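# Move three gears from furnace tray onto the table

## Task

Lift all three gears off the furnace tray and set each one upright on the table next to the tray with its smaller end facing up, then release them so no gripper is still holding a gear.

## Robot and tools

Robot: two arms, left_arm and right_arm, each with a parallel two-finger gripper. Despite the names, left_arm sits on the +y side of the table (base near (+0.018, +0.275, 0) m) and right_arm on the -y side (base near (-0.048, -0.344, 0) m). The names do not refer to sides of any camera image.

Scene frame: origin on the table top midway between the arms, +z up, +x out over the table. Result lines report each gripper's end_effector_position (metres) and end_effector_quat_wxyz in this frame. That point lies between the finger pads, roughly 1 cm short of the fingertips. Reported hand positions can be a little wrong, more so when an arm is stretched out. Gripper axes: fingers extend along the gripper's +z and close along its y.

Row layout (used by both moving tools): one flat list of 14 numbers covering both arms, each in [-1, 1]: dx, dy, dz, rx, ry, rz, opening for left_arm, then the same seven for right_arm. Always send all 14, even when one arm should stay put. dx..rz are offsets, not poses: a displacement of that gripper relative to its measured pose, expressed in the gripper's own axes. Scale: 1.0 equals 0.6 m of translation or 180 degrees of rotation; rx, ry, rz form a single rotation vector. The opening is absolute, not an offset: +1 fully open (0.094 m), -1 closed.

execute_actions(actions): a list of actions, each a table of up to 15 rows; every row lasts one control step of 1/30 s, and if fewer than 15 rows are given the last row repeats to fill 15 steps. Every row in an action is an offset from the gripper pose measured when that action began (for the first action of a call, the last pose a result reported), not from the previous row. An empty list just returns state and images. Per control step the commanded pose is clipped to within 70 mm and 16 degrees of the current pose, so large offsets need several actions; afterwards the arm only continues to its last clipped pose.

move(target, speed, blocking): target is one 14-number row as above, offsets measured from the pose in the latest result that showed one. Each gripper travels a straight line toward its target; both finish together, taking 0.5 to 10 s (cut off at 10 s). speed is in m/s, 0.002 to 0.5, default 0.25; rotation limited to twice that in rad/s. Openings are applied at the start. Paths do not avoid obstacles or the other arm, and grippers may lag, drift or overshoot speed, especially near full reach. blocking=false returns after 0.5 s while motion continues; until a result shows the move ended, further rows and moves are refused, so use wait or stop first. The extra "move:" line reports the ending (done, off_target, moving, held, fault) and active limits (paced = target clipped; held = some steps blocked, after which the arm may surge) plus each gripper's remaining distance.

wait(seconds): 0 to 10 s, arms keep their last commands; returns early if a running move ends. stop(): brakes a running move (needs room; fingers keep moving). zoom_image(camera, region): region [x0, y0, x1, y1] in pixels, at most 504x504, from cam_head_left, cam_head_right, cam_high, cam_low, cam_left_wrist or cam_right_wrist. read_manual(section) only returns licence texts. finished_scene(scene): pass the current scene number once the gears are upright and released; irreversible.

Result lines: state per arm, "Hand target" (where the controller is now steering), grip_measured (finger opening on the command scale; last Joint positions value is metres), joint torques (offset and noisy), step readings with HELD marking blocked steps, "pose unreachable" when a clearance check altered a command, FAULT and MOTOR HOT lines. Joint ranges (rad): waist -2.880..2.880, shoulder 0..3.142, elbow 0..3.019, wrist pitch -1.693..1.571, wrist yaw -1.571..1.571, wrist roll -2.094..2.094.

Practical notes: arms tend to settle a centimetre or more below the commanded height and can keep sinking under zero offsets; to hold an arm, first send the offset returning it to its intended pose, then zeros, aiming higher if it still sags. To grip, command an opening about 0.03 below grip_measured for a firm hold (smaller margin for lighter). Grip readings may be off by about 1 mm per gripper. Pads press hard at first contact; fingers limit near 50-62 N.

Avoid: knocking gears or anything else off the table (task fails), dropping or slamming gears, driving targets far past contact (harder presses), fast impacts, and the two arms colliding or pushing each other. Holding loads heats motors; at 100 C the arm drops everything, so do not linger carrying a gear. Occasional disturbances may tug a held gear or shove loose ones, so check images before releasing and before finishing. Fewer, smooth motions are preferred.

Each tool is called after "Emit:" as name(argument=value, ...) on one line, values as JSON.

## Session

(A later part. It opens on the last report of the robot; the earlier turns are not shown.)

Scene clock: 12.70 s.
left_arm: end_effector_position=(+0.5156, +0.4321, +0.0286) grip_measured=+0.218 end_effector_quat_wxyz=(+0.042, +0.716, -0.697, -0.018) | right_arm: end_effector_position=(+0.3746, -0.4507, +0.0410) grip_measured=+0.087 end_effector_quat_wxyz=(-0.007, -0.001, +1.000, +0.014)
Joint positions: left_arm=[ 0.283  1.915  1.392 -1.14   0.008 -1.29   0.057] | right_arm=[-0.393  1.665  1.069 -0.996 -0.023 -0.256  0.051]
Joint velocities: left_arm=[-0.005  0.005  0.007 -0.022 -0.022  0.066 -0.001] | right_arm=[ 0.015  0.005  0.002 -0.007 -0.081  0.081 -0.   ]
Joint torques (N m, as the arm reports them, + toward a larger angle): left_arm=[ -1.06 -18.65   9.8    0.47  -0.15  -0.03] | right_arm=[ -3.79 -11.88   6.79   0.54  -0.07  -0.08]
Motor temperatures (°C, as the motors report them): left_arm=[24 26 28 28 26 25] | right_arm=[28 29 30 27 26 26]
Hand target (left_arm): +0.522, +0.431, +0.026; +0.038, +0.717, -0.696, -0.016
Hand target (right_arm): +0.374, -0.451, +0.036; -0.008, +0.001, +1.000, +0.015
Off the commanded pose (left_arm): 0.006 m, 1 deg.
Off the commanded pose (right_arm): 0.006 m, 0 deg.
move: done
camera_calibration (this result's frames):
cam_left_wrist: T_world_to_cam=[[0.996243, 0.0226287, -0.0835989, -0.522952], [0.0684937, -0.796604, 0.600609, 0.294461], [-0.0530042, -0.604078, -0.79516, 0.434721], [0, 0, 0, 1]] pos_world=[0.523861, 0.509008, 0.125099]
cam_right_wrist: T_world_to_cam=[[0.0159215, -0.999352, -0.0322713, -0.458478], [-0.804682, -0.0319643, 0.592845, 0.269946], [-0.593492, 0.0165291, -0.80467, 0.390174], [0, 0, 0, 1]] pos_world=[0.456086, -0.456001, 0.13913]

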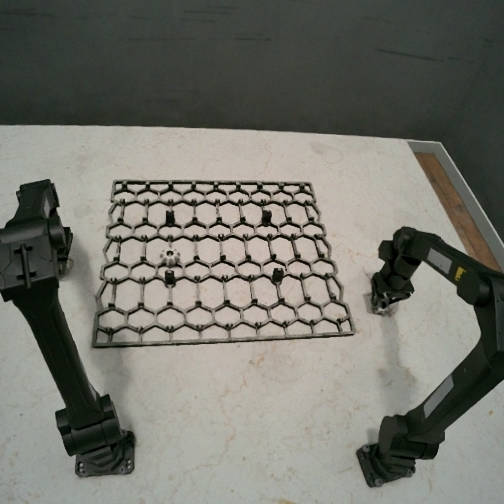

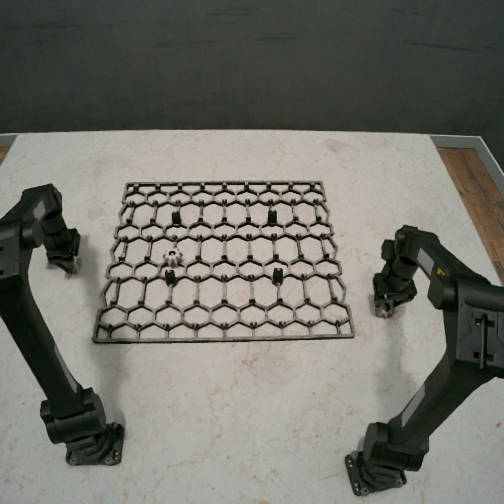

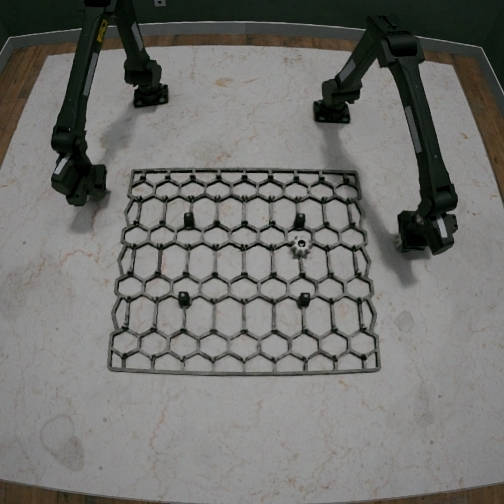

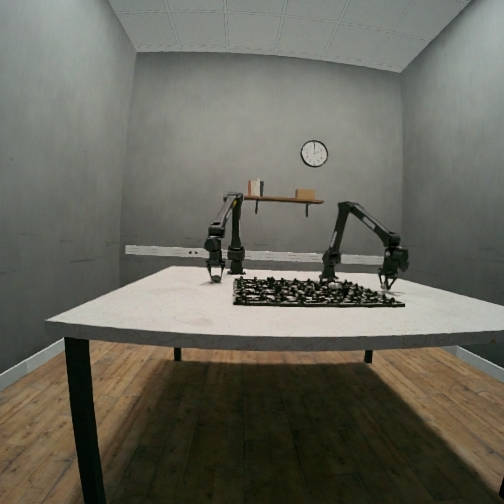

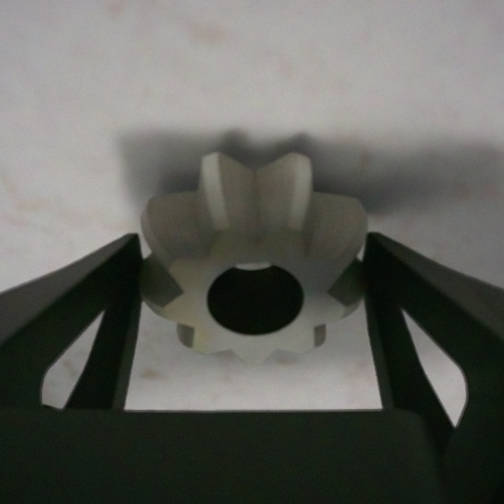

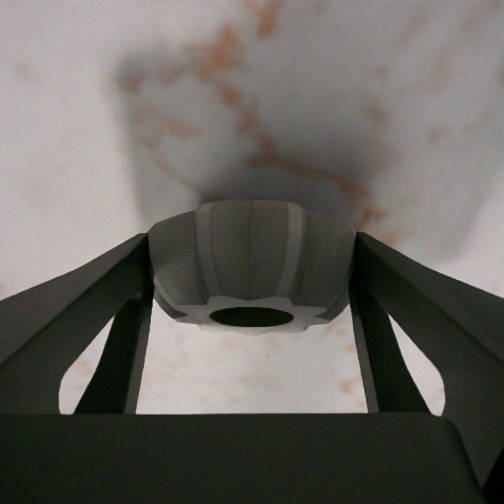

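Emit:
move(target=[0,0,0.015,0,0,0,-0.3, -0.02,0,0.025,0,0,0,-0.3], speed=0.04)

Scene clock: 13.53 s.
left_arm: end_effector_position=(+0.5108, +0.4306, +0.0228) grip_measured=+0.218 end_effector_quat_wxyz=(+0.045, +0.716, -0.696, -0.020) | right_arm: end_effector_position=(+0.3784, -0.4517, +0.0311) grip_measured=+0.087 end_effector_quat_wxyz=(-0.007, -0.001, +1.000, +0.013)
Joint positions: left_arm=[ 0.283  1.915  1.374 -1.128  0.008 -1.29   0.057] | right_arm=[-0.393  1.688  1.069 -0.971 -0.023 -0.256  0.051]
Joint velocities: left_arm=[-0.005 -0.015 -0.007  0.012 -0.081 -0.037 -0.001] | right_arm=[-0.005 -0.005  0.002 -0.012 -0.022  0.007 -0.   ]
Joint torques (N m, as the arm reports them, + toward a larger angle): left_arm=[ -0.3  -19.13   9.21   0.33  -0.15   0.02] | right_arm=[ -3.95 -11.18   8.8    0.14  -0.02   0.02]
Motor temperatures (°C, as the motors report them): left_arm=[24 26 28 28 26 25] | right_arm=[28 29 30 27 26 26]
Hand target (left_arm): +0.515, +0.432, +0.020; +0.042, +0.716, -0.697, -0.018
Hand target (right_arm): +0.386, -0.450, +0.026; -0.007, -0.001, +1.000, +0.014
Off the commanded pose (left_arm): 0.005 m, 0 deg.
Off the commanded pose (right_arm): 0.010 m, 0 deg.
move: done
camera_calibration (this result's frames):
cam_left_wrist: T_world_to_cam=[[0.995739, 0.0224684, -0.089433, -0.518226], [0.0719898, -0.79549, 0.601675, 0.294754], [-0.0576244, -0.60555, -0.793718, 0.431941], [0, 0, 0, 1]] pos_world=[0.519689, 0.50768, 0.119147]
cam_right_wrist: T_world_to_cam=[[0.0159571, -0.999362, -0.0319661, -0.459856], [-0.805338, -0.0317939, 0.591962, 0.279181], [-0.5926, 0.0162975, -0.805332, 0.383967], [0, 0, 0, 1]] pos_world=[0.459713, -0.456943, 0.129256]

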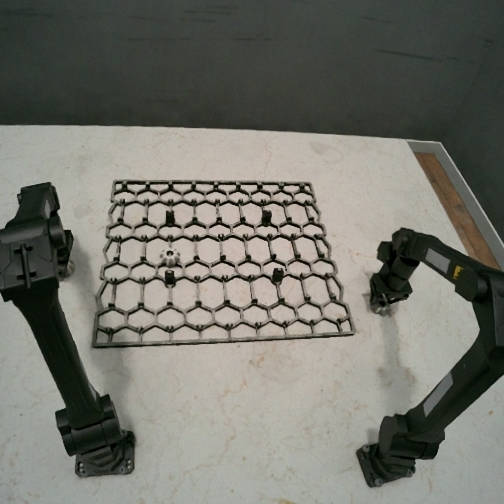

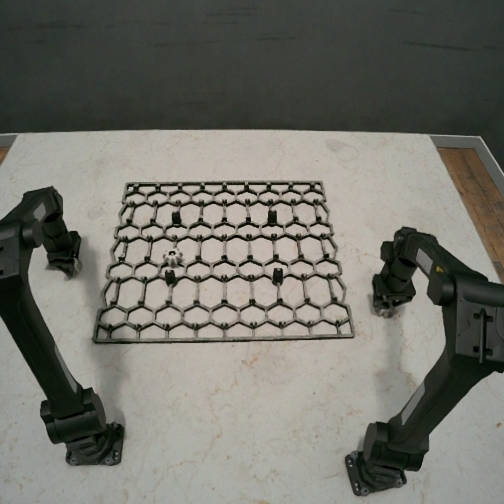

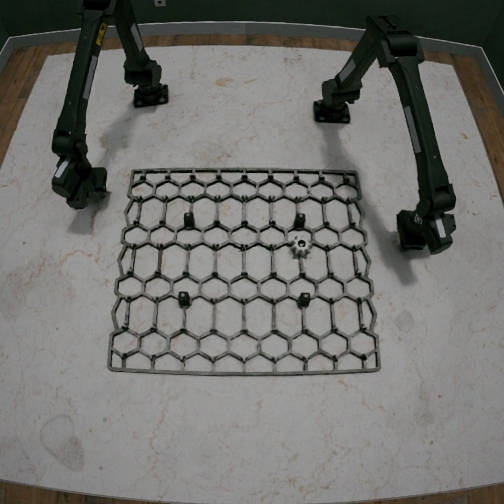

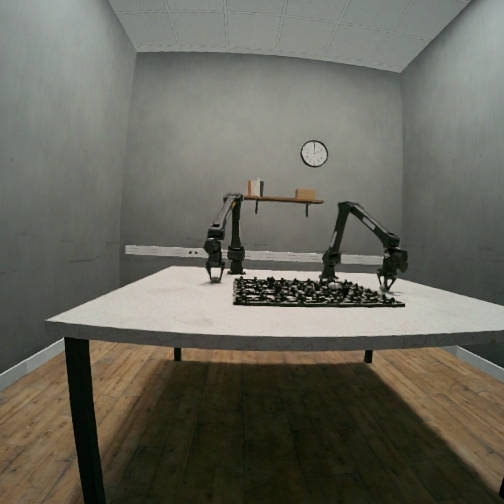

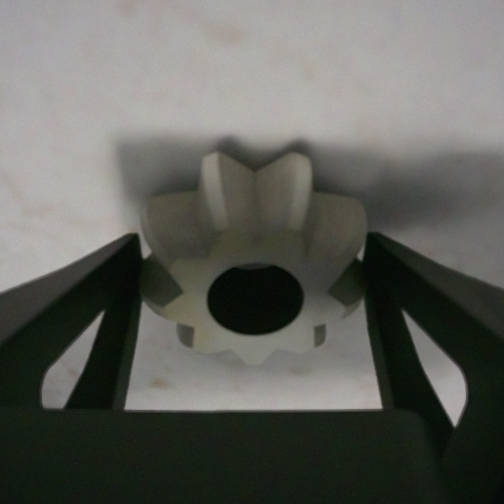

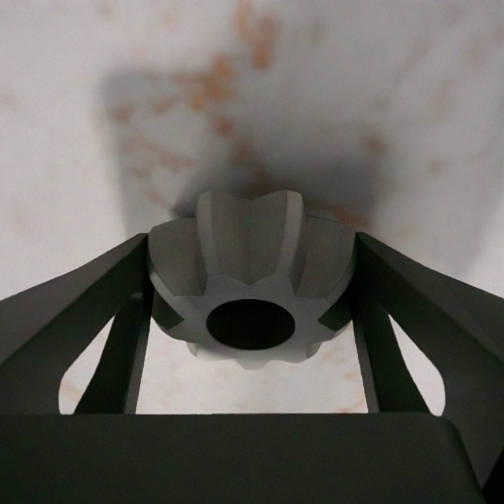

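Nearly upright. Release both and lift.

Emit:
move(target=[0,0,0,0,0,0,1, 0,0,0,0,0,0,1], speed=0.04)

Emit:
move(target=[0,0,-0.22,0,0,0,1, 0,0,-0.2,0,0,0,1], speed=0.2)

Scene clock: 14.33 s.
left_arm: end_effector_position=(+0.5106, +0.4305, +0.0226) grip_measured=+1.000 end_effector_quat_wxyz=(+0.045, +0.716, -0.696, -0.020) | right_arm: end_effector_position=(+0.3784, -0.4517, +0.0311) grip_measured=+1.000 end_effector_quat_wxyz=(-0.007, -0.001, +1.000, +0.013)
Joint positions: left_arm=[ 0.283  1.915  1.373 -1.128  0.008 -1.29   0.094] | right_arm=[-0.393  1.688  1.069 -0.971 -0.023 -0.256  0.094]
Joint velocities: left_arm=[-0.015 -0.005 -0.017  0.007 -0.007  0.037  0.   ] | right_arm=[-0.005 -0.005 -0.012  0.002 -0.022 -0.007  0.   ]
Joint torques (N m, as the arm reports them, + toward a larger angle): left_arm=[ -1.1  -19.32   8.66  -0.18  -0.15   0.03] | right_arm=[ -3.49 -12.83   7.33  -0.07  -0.01  -0.07]
Motor temperatures (°C, as the motors report them): left_arm=[24 26 28 28 26 25] | right_arm=[28 29 30 27 26 26]
Hand target (left_arm): +0.511, +0.431, +0.023; +0.045, +0.716, -0.696, -0.020
Hand target (right_arm): +0.378, -0.452, +0.031; -0.007, -0.001, +1.000, +0.013
Off the commanded pose (left_arm): 0.000 m, 0 deg.
Off the commanded pose (right_arm): 0.000 m, 0 deg.
move: done
camera_calibration (this result's frames):
cam_left_wrist: T_world_to_cam=[[0.995707, 0.022458, -0.0897975, -0.517985], [0.0722085, -0.79542, 0.601741, 0.294713], [-0.0579128, -0.605642, -0.793627, 0.431877], [0, 0, 0, 1]] pos_world=[0.519492, 0.507617, 0.118894]
cam_right_wrist: T_world_to_cam=[[0.0159571, -0.999362, -0.0319661, -0.459856], [-0.805338, -0.0317939, 0.591962, 0.279181], [-0.5926, 0.0162975, -0.805332, 0.383967], [0, 0, 0, 1]] pos_world=[0.459713, -0.456943, 0.129256]

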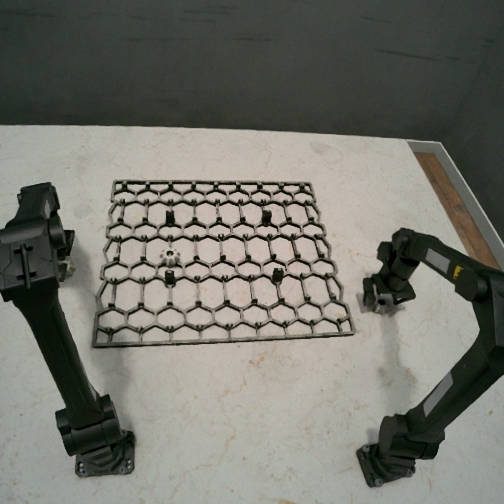

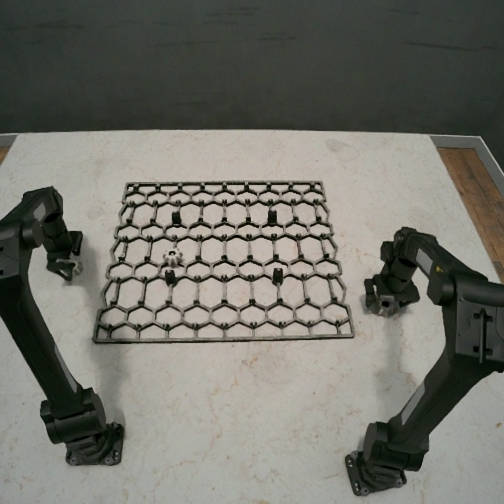

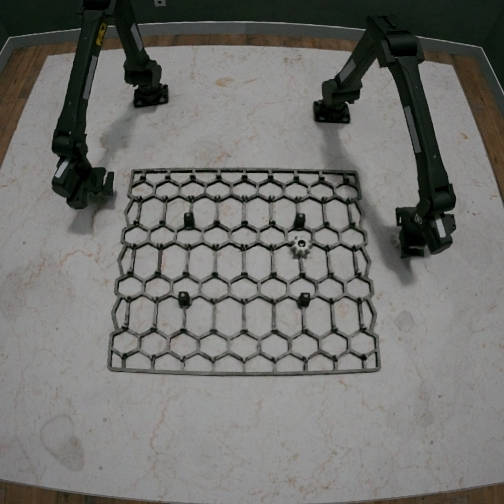

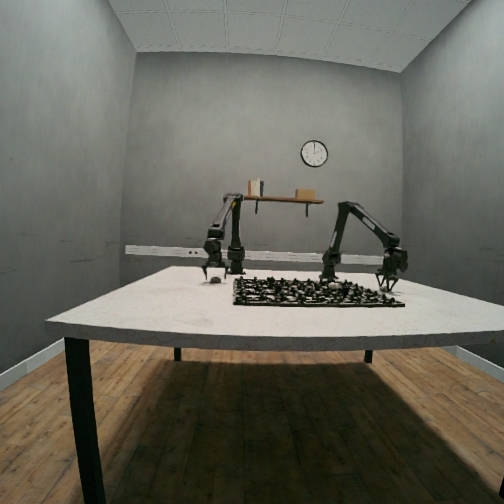

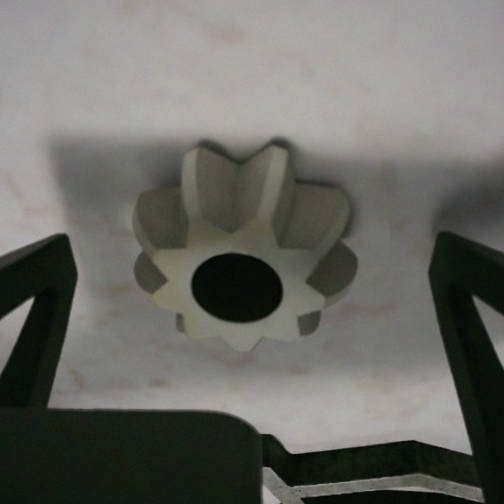

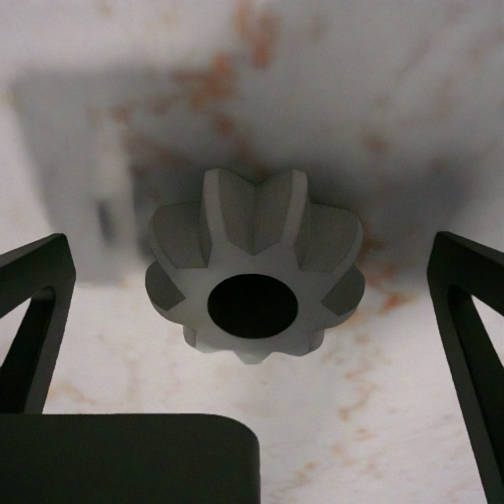

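Scene clock: 15.43 s.
left_arm: end_effector_position=(+0.5137, +0.4315, +0.1417) grip_measured=+1.000 end_effector_quat_wxyz=(+0.056, +0.716, -0.696, -0.025) | right_arm: end_effector_position=(+0.3646, -0.4481, +0.1296) grip_measured=+1.000 end_effector_quat_wxyz=(-0.032, -0.001, +0.999, +0.020)
Joint positions: left_arm=[ 0.283  1.817  1.564 -1.44   0.008 -1.29   0.094] | right_arm=[-0.393  1.56   1.198 -1.28  -0.023 -0.256  0.094]
Joint velocities: left_arm=[-0.024 -0.015  0.017 -0.012  0.022  0.022  0.   ] | right_arm=[ 0.015 -0.005 -0.017 -0.017 -0.051  0.066  0.   ]
Joint torques (N m, as the arm reports them, + toward a larger angle): left_arm=[ -0.53 -19.56  12.55  -0.64  -0.19   0.03] | right_arm=[ -3.63 -13.05  12.29  -0.82   0.03  -0.19]
Motor temperatures (°C, as the motors report them): left_arm=[24 26 29 28 26 25] | right_arm=[28 29 30 27 26 26]
Hand target (left_arm): +0.521, +0.434, +0.155; +0.045, +0.716, -0.696, -0.020
Hand target (right_arm): +0.379, -0.455, +0.151; -0.007, -0.001, +1.000, +0.013
Off the commanded pose (left_arm): 0.016 m, 1 deg.
Off the commanded pose (right_arm): 0.027 m, 3 deg.
move: off_target (left_arm, right_arm)
camera_calibration (this result's frames):
cam_left_wrist: T_world_to_cam=[[0.993429, 0.0217323, -0.11237, -0.505757], [0.0858138, -0.791086, 0.605656, 0.21419], [-0.0757323, -0.611319, -0.787752, 0.537972], [0, 0, 0, 1]] pos_world=[0.524795, 0.509306, 0.237231]
cam_right_wrist: T_world_to_cam=[[0.014039, -0.998863, -0.0455509, -0.450227], [-0.775088, -0.0396513, 0.630608, 0.190327], [-0.631697, 0.0264528, -0.774764, 0.469919], [0, 0, 0, 1]] pos_world=[0.450688, -0.454599, 0.223546]

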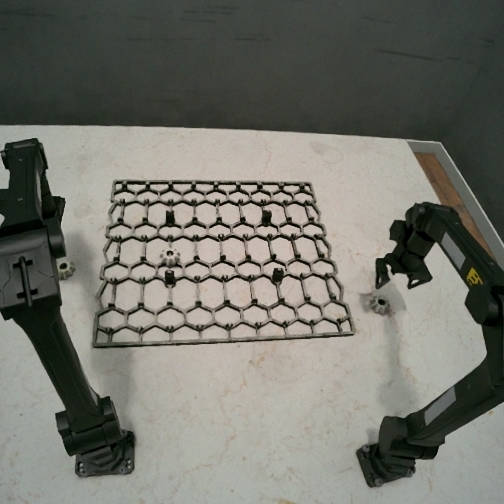

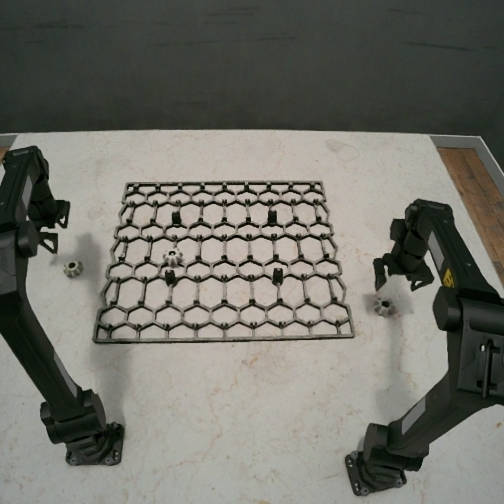

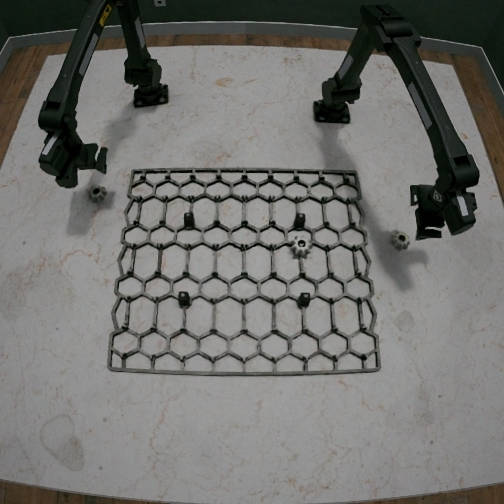

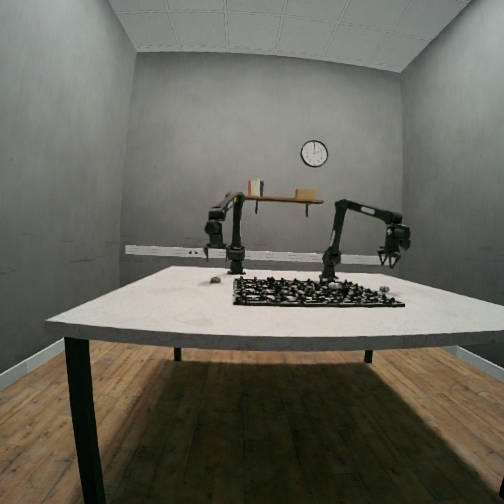

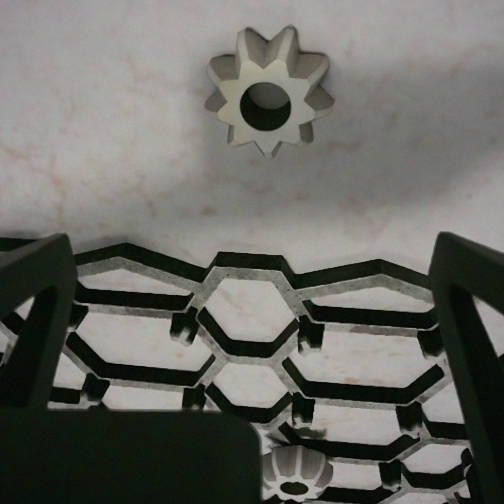

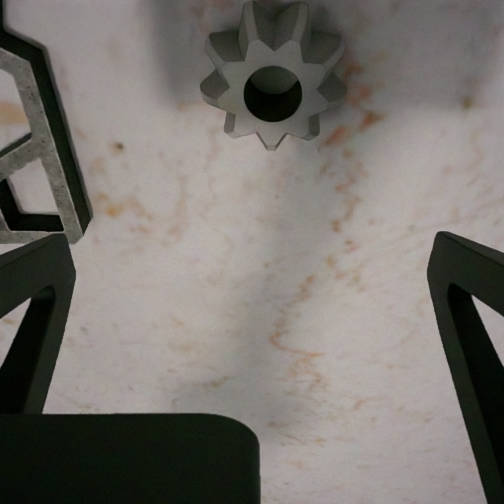

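Emit:
execute_actions(actions=[])

Scene clock: 15.70 s.
left_arm: end_effector_position=(+0.5137, +0.4315, +0.1417) grip_measured=+1.000 end_effector_quat_wxyz=(+0.056, +0.716, -0.696, -0.025) | right_arm: end_effector_position=(+0.3646, -0.4481, +0.1296) grip_measured=+1.000 end_effector_quat_wxyz=(-0.032, -0.001, +0.999, +0.020)
Joint positions: left_arm=[ 0.283  1.817  1.564 -1.44   0.008 -1.29   0.094] | right_arm=[-0.393  1.56   1.198 -1.28  -0.023 -0.256  0.094]
Joint velocities: left_arm=[-0.005 -0.005  0.007 -0.002  0.051  0.007  0.   ] | right_arm=[ 0.005 -0.005 -0.017  0.022  0.022  0.007  0.   ]
Joint torques (N m, as the arm reports them, + toward a larger angle): left_arm=[ -0.46 -19.77  12.54  -0.69  -0.21   0.04] | right_arm=[ -4.09 -13.54  12.41  -0.47   0.06  -0.18]
Motor temperatures (°C, as the motors report them): left_arm=[24 26 29 28 26 25] | right_arm=[28 29 30 27 26 26]
Hand target (left_arm): +0.521, +0.434, +0.155; +0.045, +0.716, -0.696, -0.020
Hand target (right_arm): +0.379, -0.455, +0.151; -0.007, -0.001, +1.000, +0.013
Off the commanded pose (left_arm): 0.016 m, 1 deg.
Off the commanded pose (right_arm): 0.027 m, 3 deg.
camera_calibration (this result's frames):
cam_left_wrist: T_world_to_cam=[[0.993429, 0.0217323, -0.11237, -0.505757], [0.0858138, -0.791086, 0.605656, 0.21419], [-0.0757323, -0.611319, -0.787752, 0.537972], [0, 0, 0, 1]] pos_world=[0.524795, 0.509306, 0.237231]
cam_right_wrist: T_world_to_cam=[[0.014039, -0.998863, -0.0455509, -0.450227], [-0.775088, -0.0396513, 0.630608, 0.190327], [-0.631697, 0.0264528, -0.774764, 0.469919], [0, 0, 0, 1]] pos_world=[0.450688, -0.454599, 0.223546]

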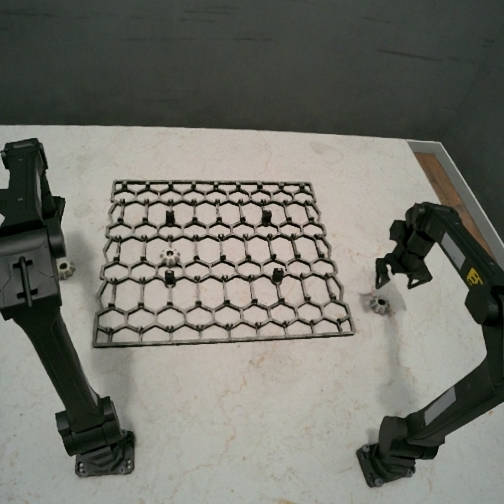

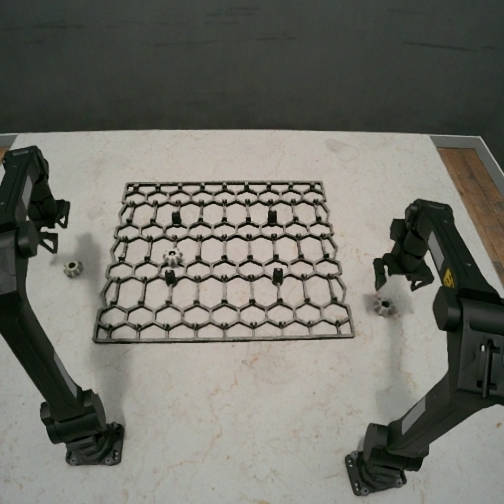

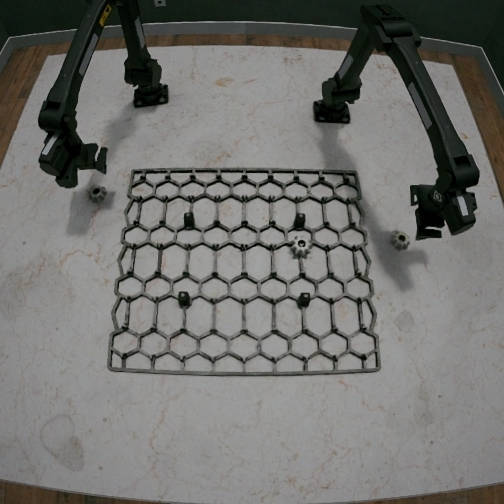

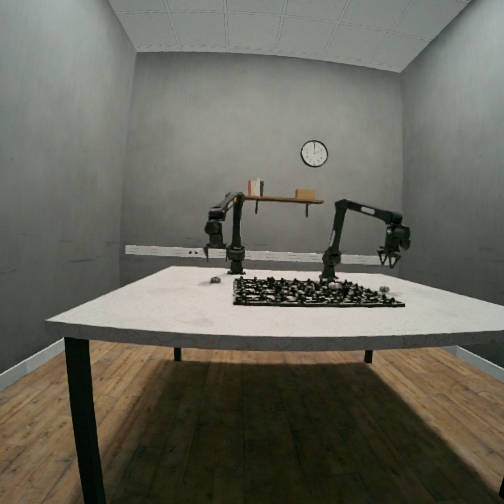

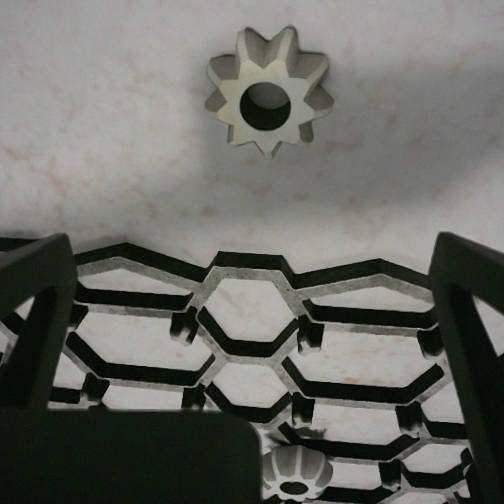

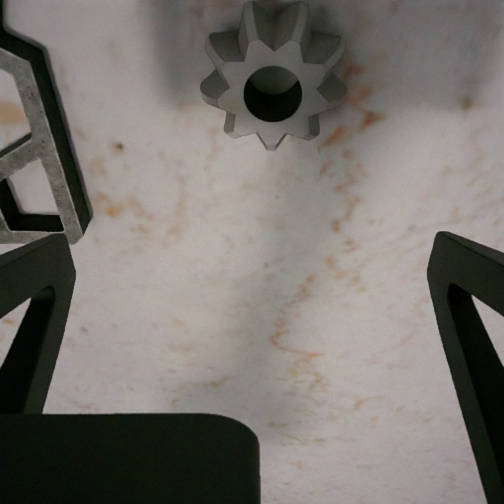

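Emit:
move(target=[0.495,-0.04,-0.03,0,0,0.5,0.8,0,0,0,0,0,0,1], speed=0.4)

Scene clock: 18.43 s.
left_arm: end_effector_position=(+0.5308, +0.1387, +0.1678) grip_measured=+0.802 end_effector_quat_wxyz=(-0.058, -0.019, +0.998, -0.015) | right_arm: end_effector_position=(+0.3646, -0.4481, +0.1296) grip_measured=+1.000 end_effector_quat_wxyz=(-0.032, -0.001, +0.999, +0.020)
Joint positions: left_arm=[-0.266  1.819  1.638 -1.494  0.059 -0.276  0.085] | right_arm=[-0.393  1.56   1.198 -1.28  -0.023 -0.256  0.094]
Joint velocities: left_arm=[-0.015 -0.005  0.012  0.012 -0.022 -0.022 -0.   ] | right_arm=[-0.005 -0.005  0.017 -0.012 -0.037  0.022  0.   ]
Joint torques (N m, as the arm reports them, + toward a larger angle): left_arm=[ -0.48 -16.52  13.73  -0.41   0.     0.09] | right_arm=[ -2.43 -11.7    8.48  -0.15   0.01  -0.11]
Motor temperatures (°C, as the motors report them): left_arm=[24 26 29 28 26 25] | right_arm=[28 29 30 27 26 26]
Hand target (left_arm): +0.542, +0.136, +0.166; -0.059, -0.014, +0.998, -0.017
Hand target (right_arm): +0.365, -0.448, +0.130; -0.032, -0.001, +0.999, +0.020
Off the commanded pose (left_arm): 0.018 m, 1 deg.
Off the commanded pose (right_arm): 0.000 m, 0 deg.
move: off_target (left_arm)
camera_calibration (this result's frames):
cam_left_wrist: T_world_to_cam=[[0.0366182, -0.998851, 0.0309318, 0.111964], [-0.74515, -0.0066664, 0.666864, 0.287258], [-0.665891, -0.0474682, -0.744537, 0.608602], [0, 0, 0, 1]] pos_world=[0.615213, 0.14264, 0.258102]
cam_right_wrist: T_world_to_cam=[[0.014039, -0.998863, -0.0455509, -0.450227], [-0.775088, -0.0396513, 0.630608, 0.190327], [-0.631697, 0.0264528, -0.774764, 0.469919], [0, 0, 0, 1]] pos_world=[0.450688, -0.454599, 0.223546]

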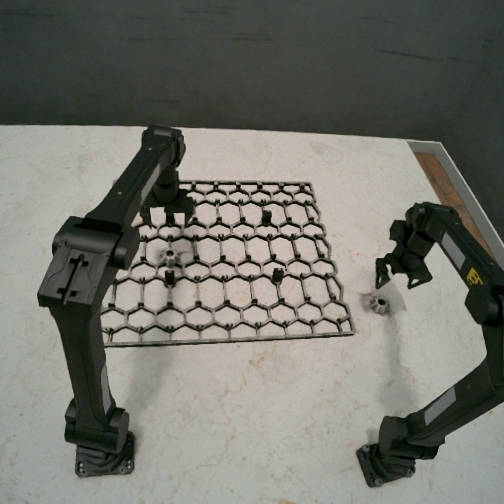

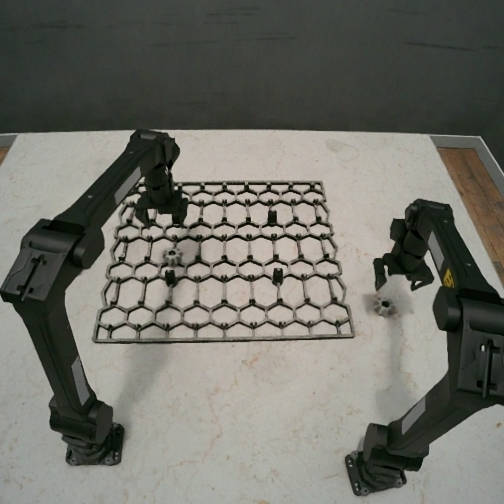

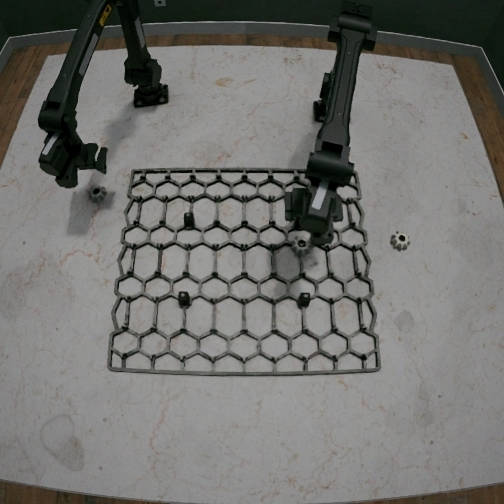

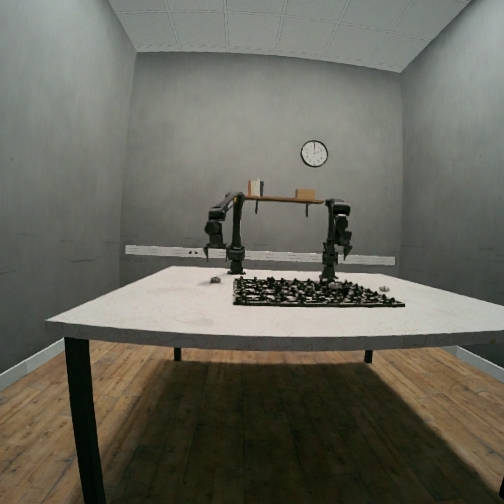

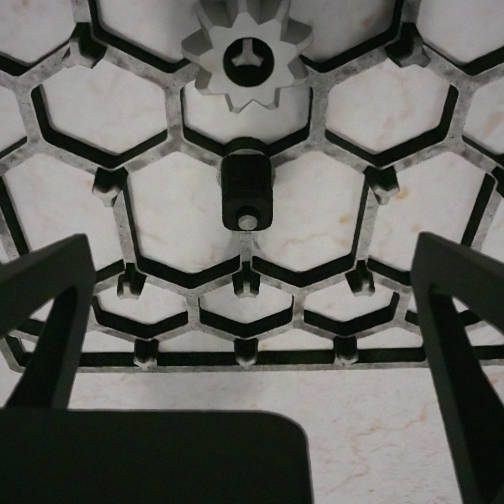

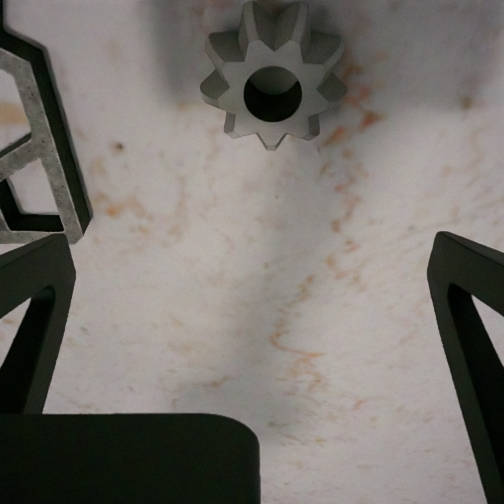

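Emit:
move(target=[-0.045,-0.008,0.225,0,-0.03,0,0.8,0,0,0,0,0,0,1], speed=0.25)

Scene clock: 19.70 s.
left_arm: end_effector_position=(+0.5410, +0.1370, +0.0358) grip_measured=+0.802 end_effector_quat_wxyz=(-0.013, -0.021, +1.000, -0.017) | right_arm: end_effector_position=(+0.3646, -0.4481, +0.1296) grip_measured=+1.000 end_effector_quat_wxyz=(-0.032, -0.001, +0.999, +0.020)
Joint positions: left_arm=[-0.271  1.906  1.403 -1.084  0.039 -0.287  0.085] | right_arm=[-0.393  1.56   1.198 -1.28  -0.023 -0.256  0.094]
Joint velocities: left_arm=[ 0.005 -0.015 -0.012  0.007 -0.066  0.022  0.   ] | right_arm=[ 0.005  0.005  0.012 -0.017 -0.022 -0.066  0.   ]
Joint torques (N m, as the arm reports them, + toward a larger angle): left_arm=[ -1.46 -18.52   9.71   0.77  -0.21  -0.06] | right_arm=[ -2.93 -12.62   8.32  -0.52   0.04  -0.06]
Motor temperatures (°C, as the motors report them): left_arm=[24 26 29 28 26 25] | right_arm=[28 29 30 27 26 26]
Hand target (left_arm): +0.544, +0.131, +0.030; -0.011, -0.019, +1.000, -0.015
Hand target (right_arm): +0.365, -0.448, +0.130; -0.032, -0.001, +0.999, +0.020
Off the commanded pose (left_arm): 0.008 m, 0 deg.
Off the commanded pose (right_arm): 0.000 m, 0 deg.
move: done
camera_calibration (this result's frames):
cam_left_wrist: T_world_to_cam=[[0.0385059, -0.998644, 0.0350376, 0.112791], [-0.801822, -0.00995409, 0.59748, 0.416493], [-0.596321, -0.0511004, -0.801118, 0.481885], [0, 0, 0, 1]] pos_world=[0.616968, 0.141408, 0.133249]
cam_right_wrist: T_world_to_cam=[[0.014039, -0.998863, -0.0455509, -0.450227], [-0.775088, -0.0396513, 0.630608, 0.190327], [-0.631697, 0.0264528, -0.774764, 0.469919], [0, 0, 0, 1]] pos_world=[0.450688, -0.454599, 0.223546]

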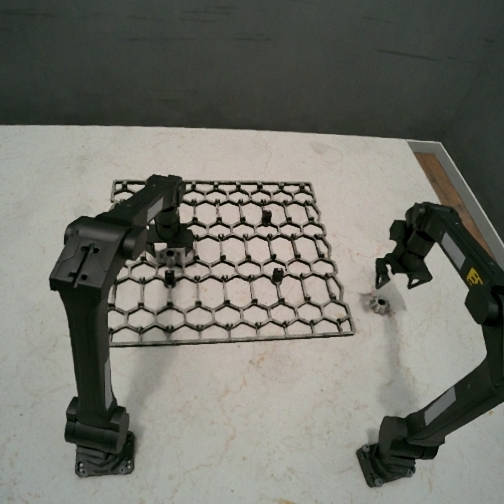

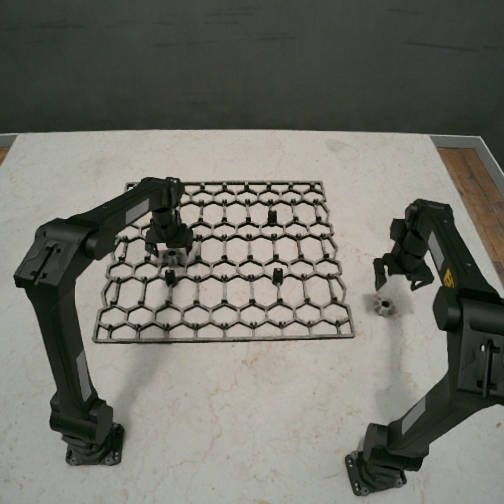

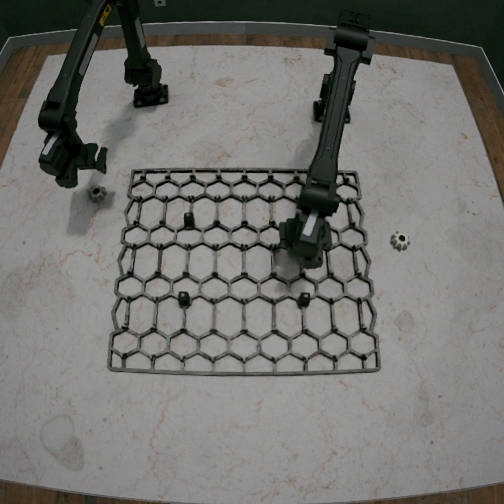

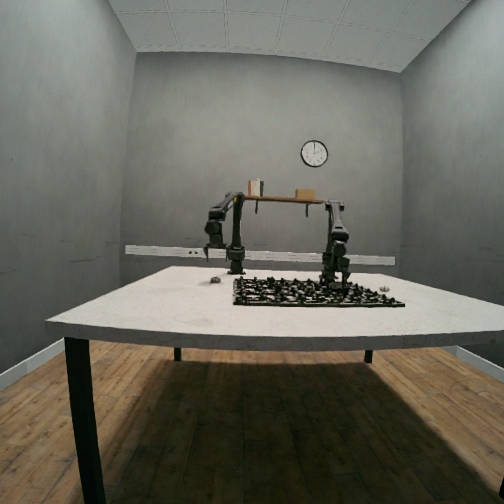

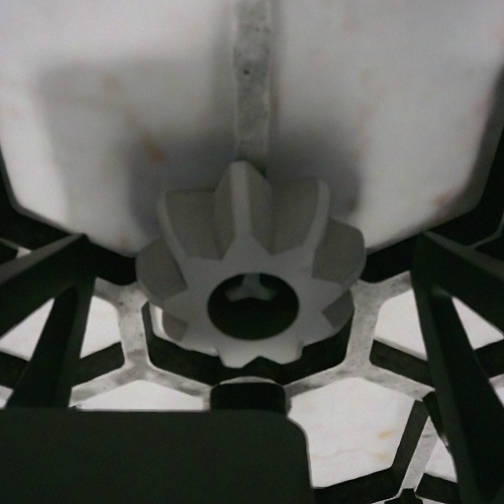

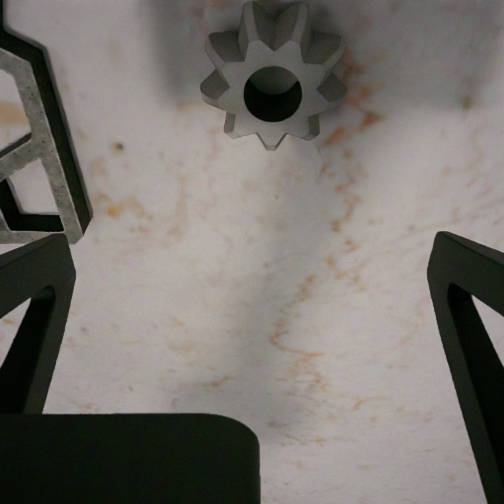

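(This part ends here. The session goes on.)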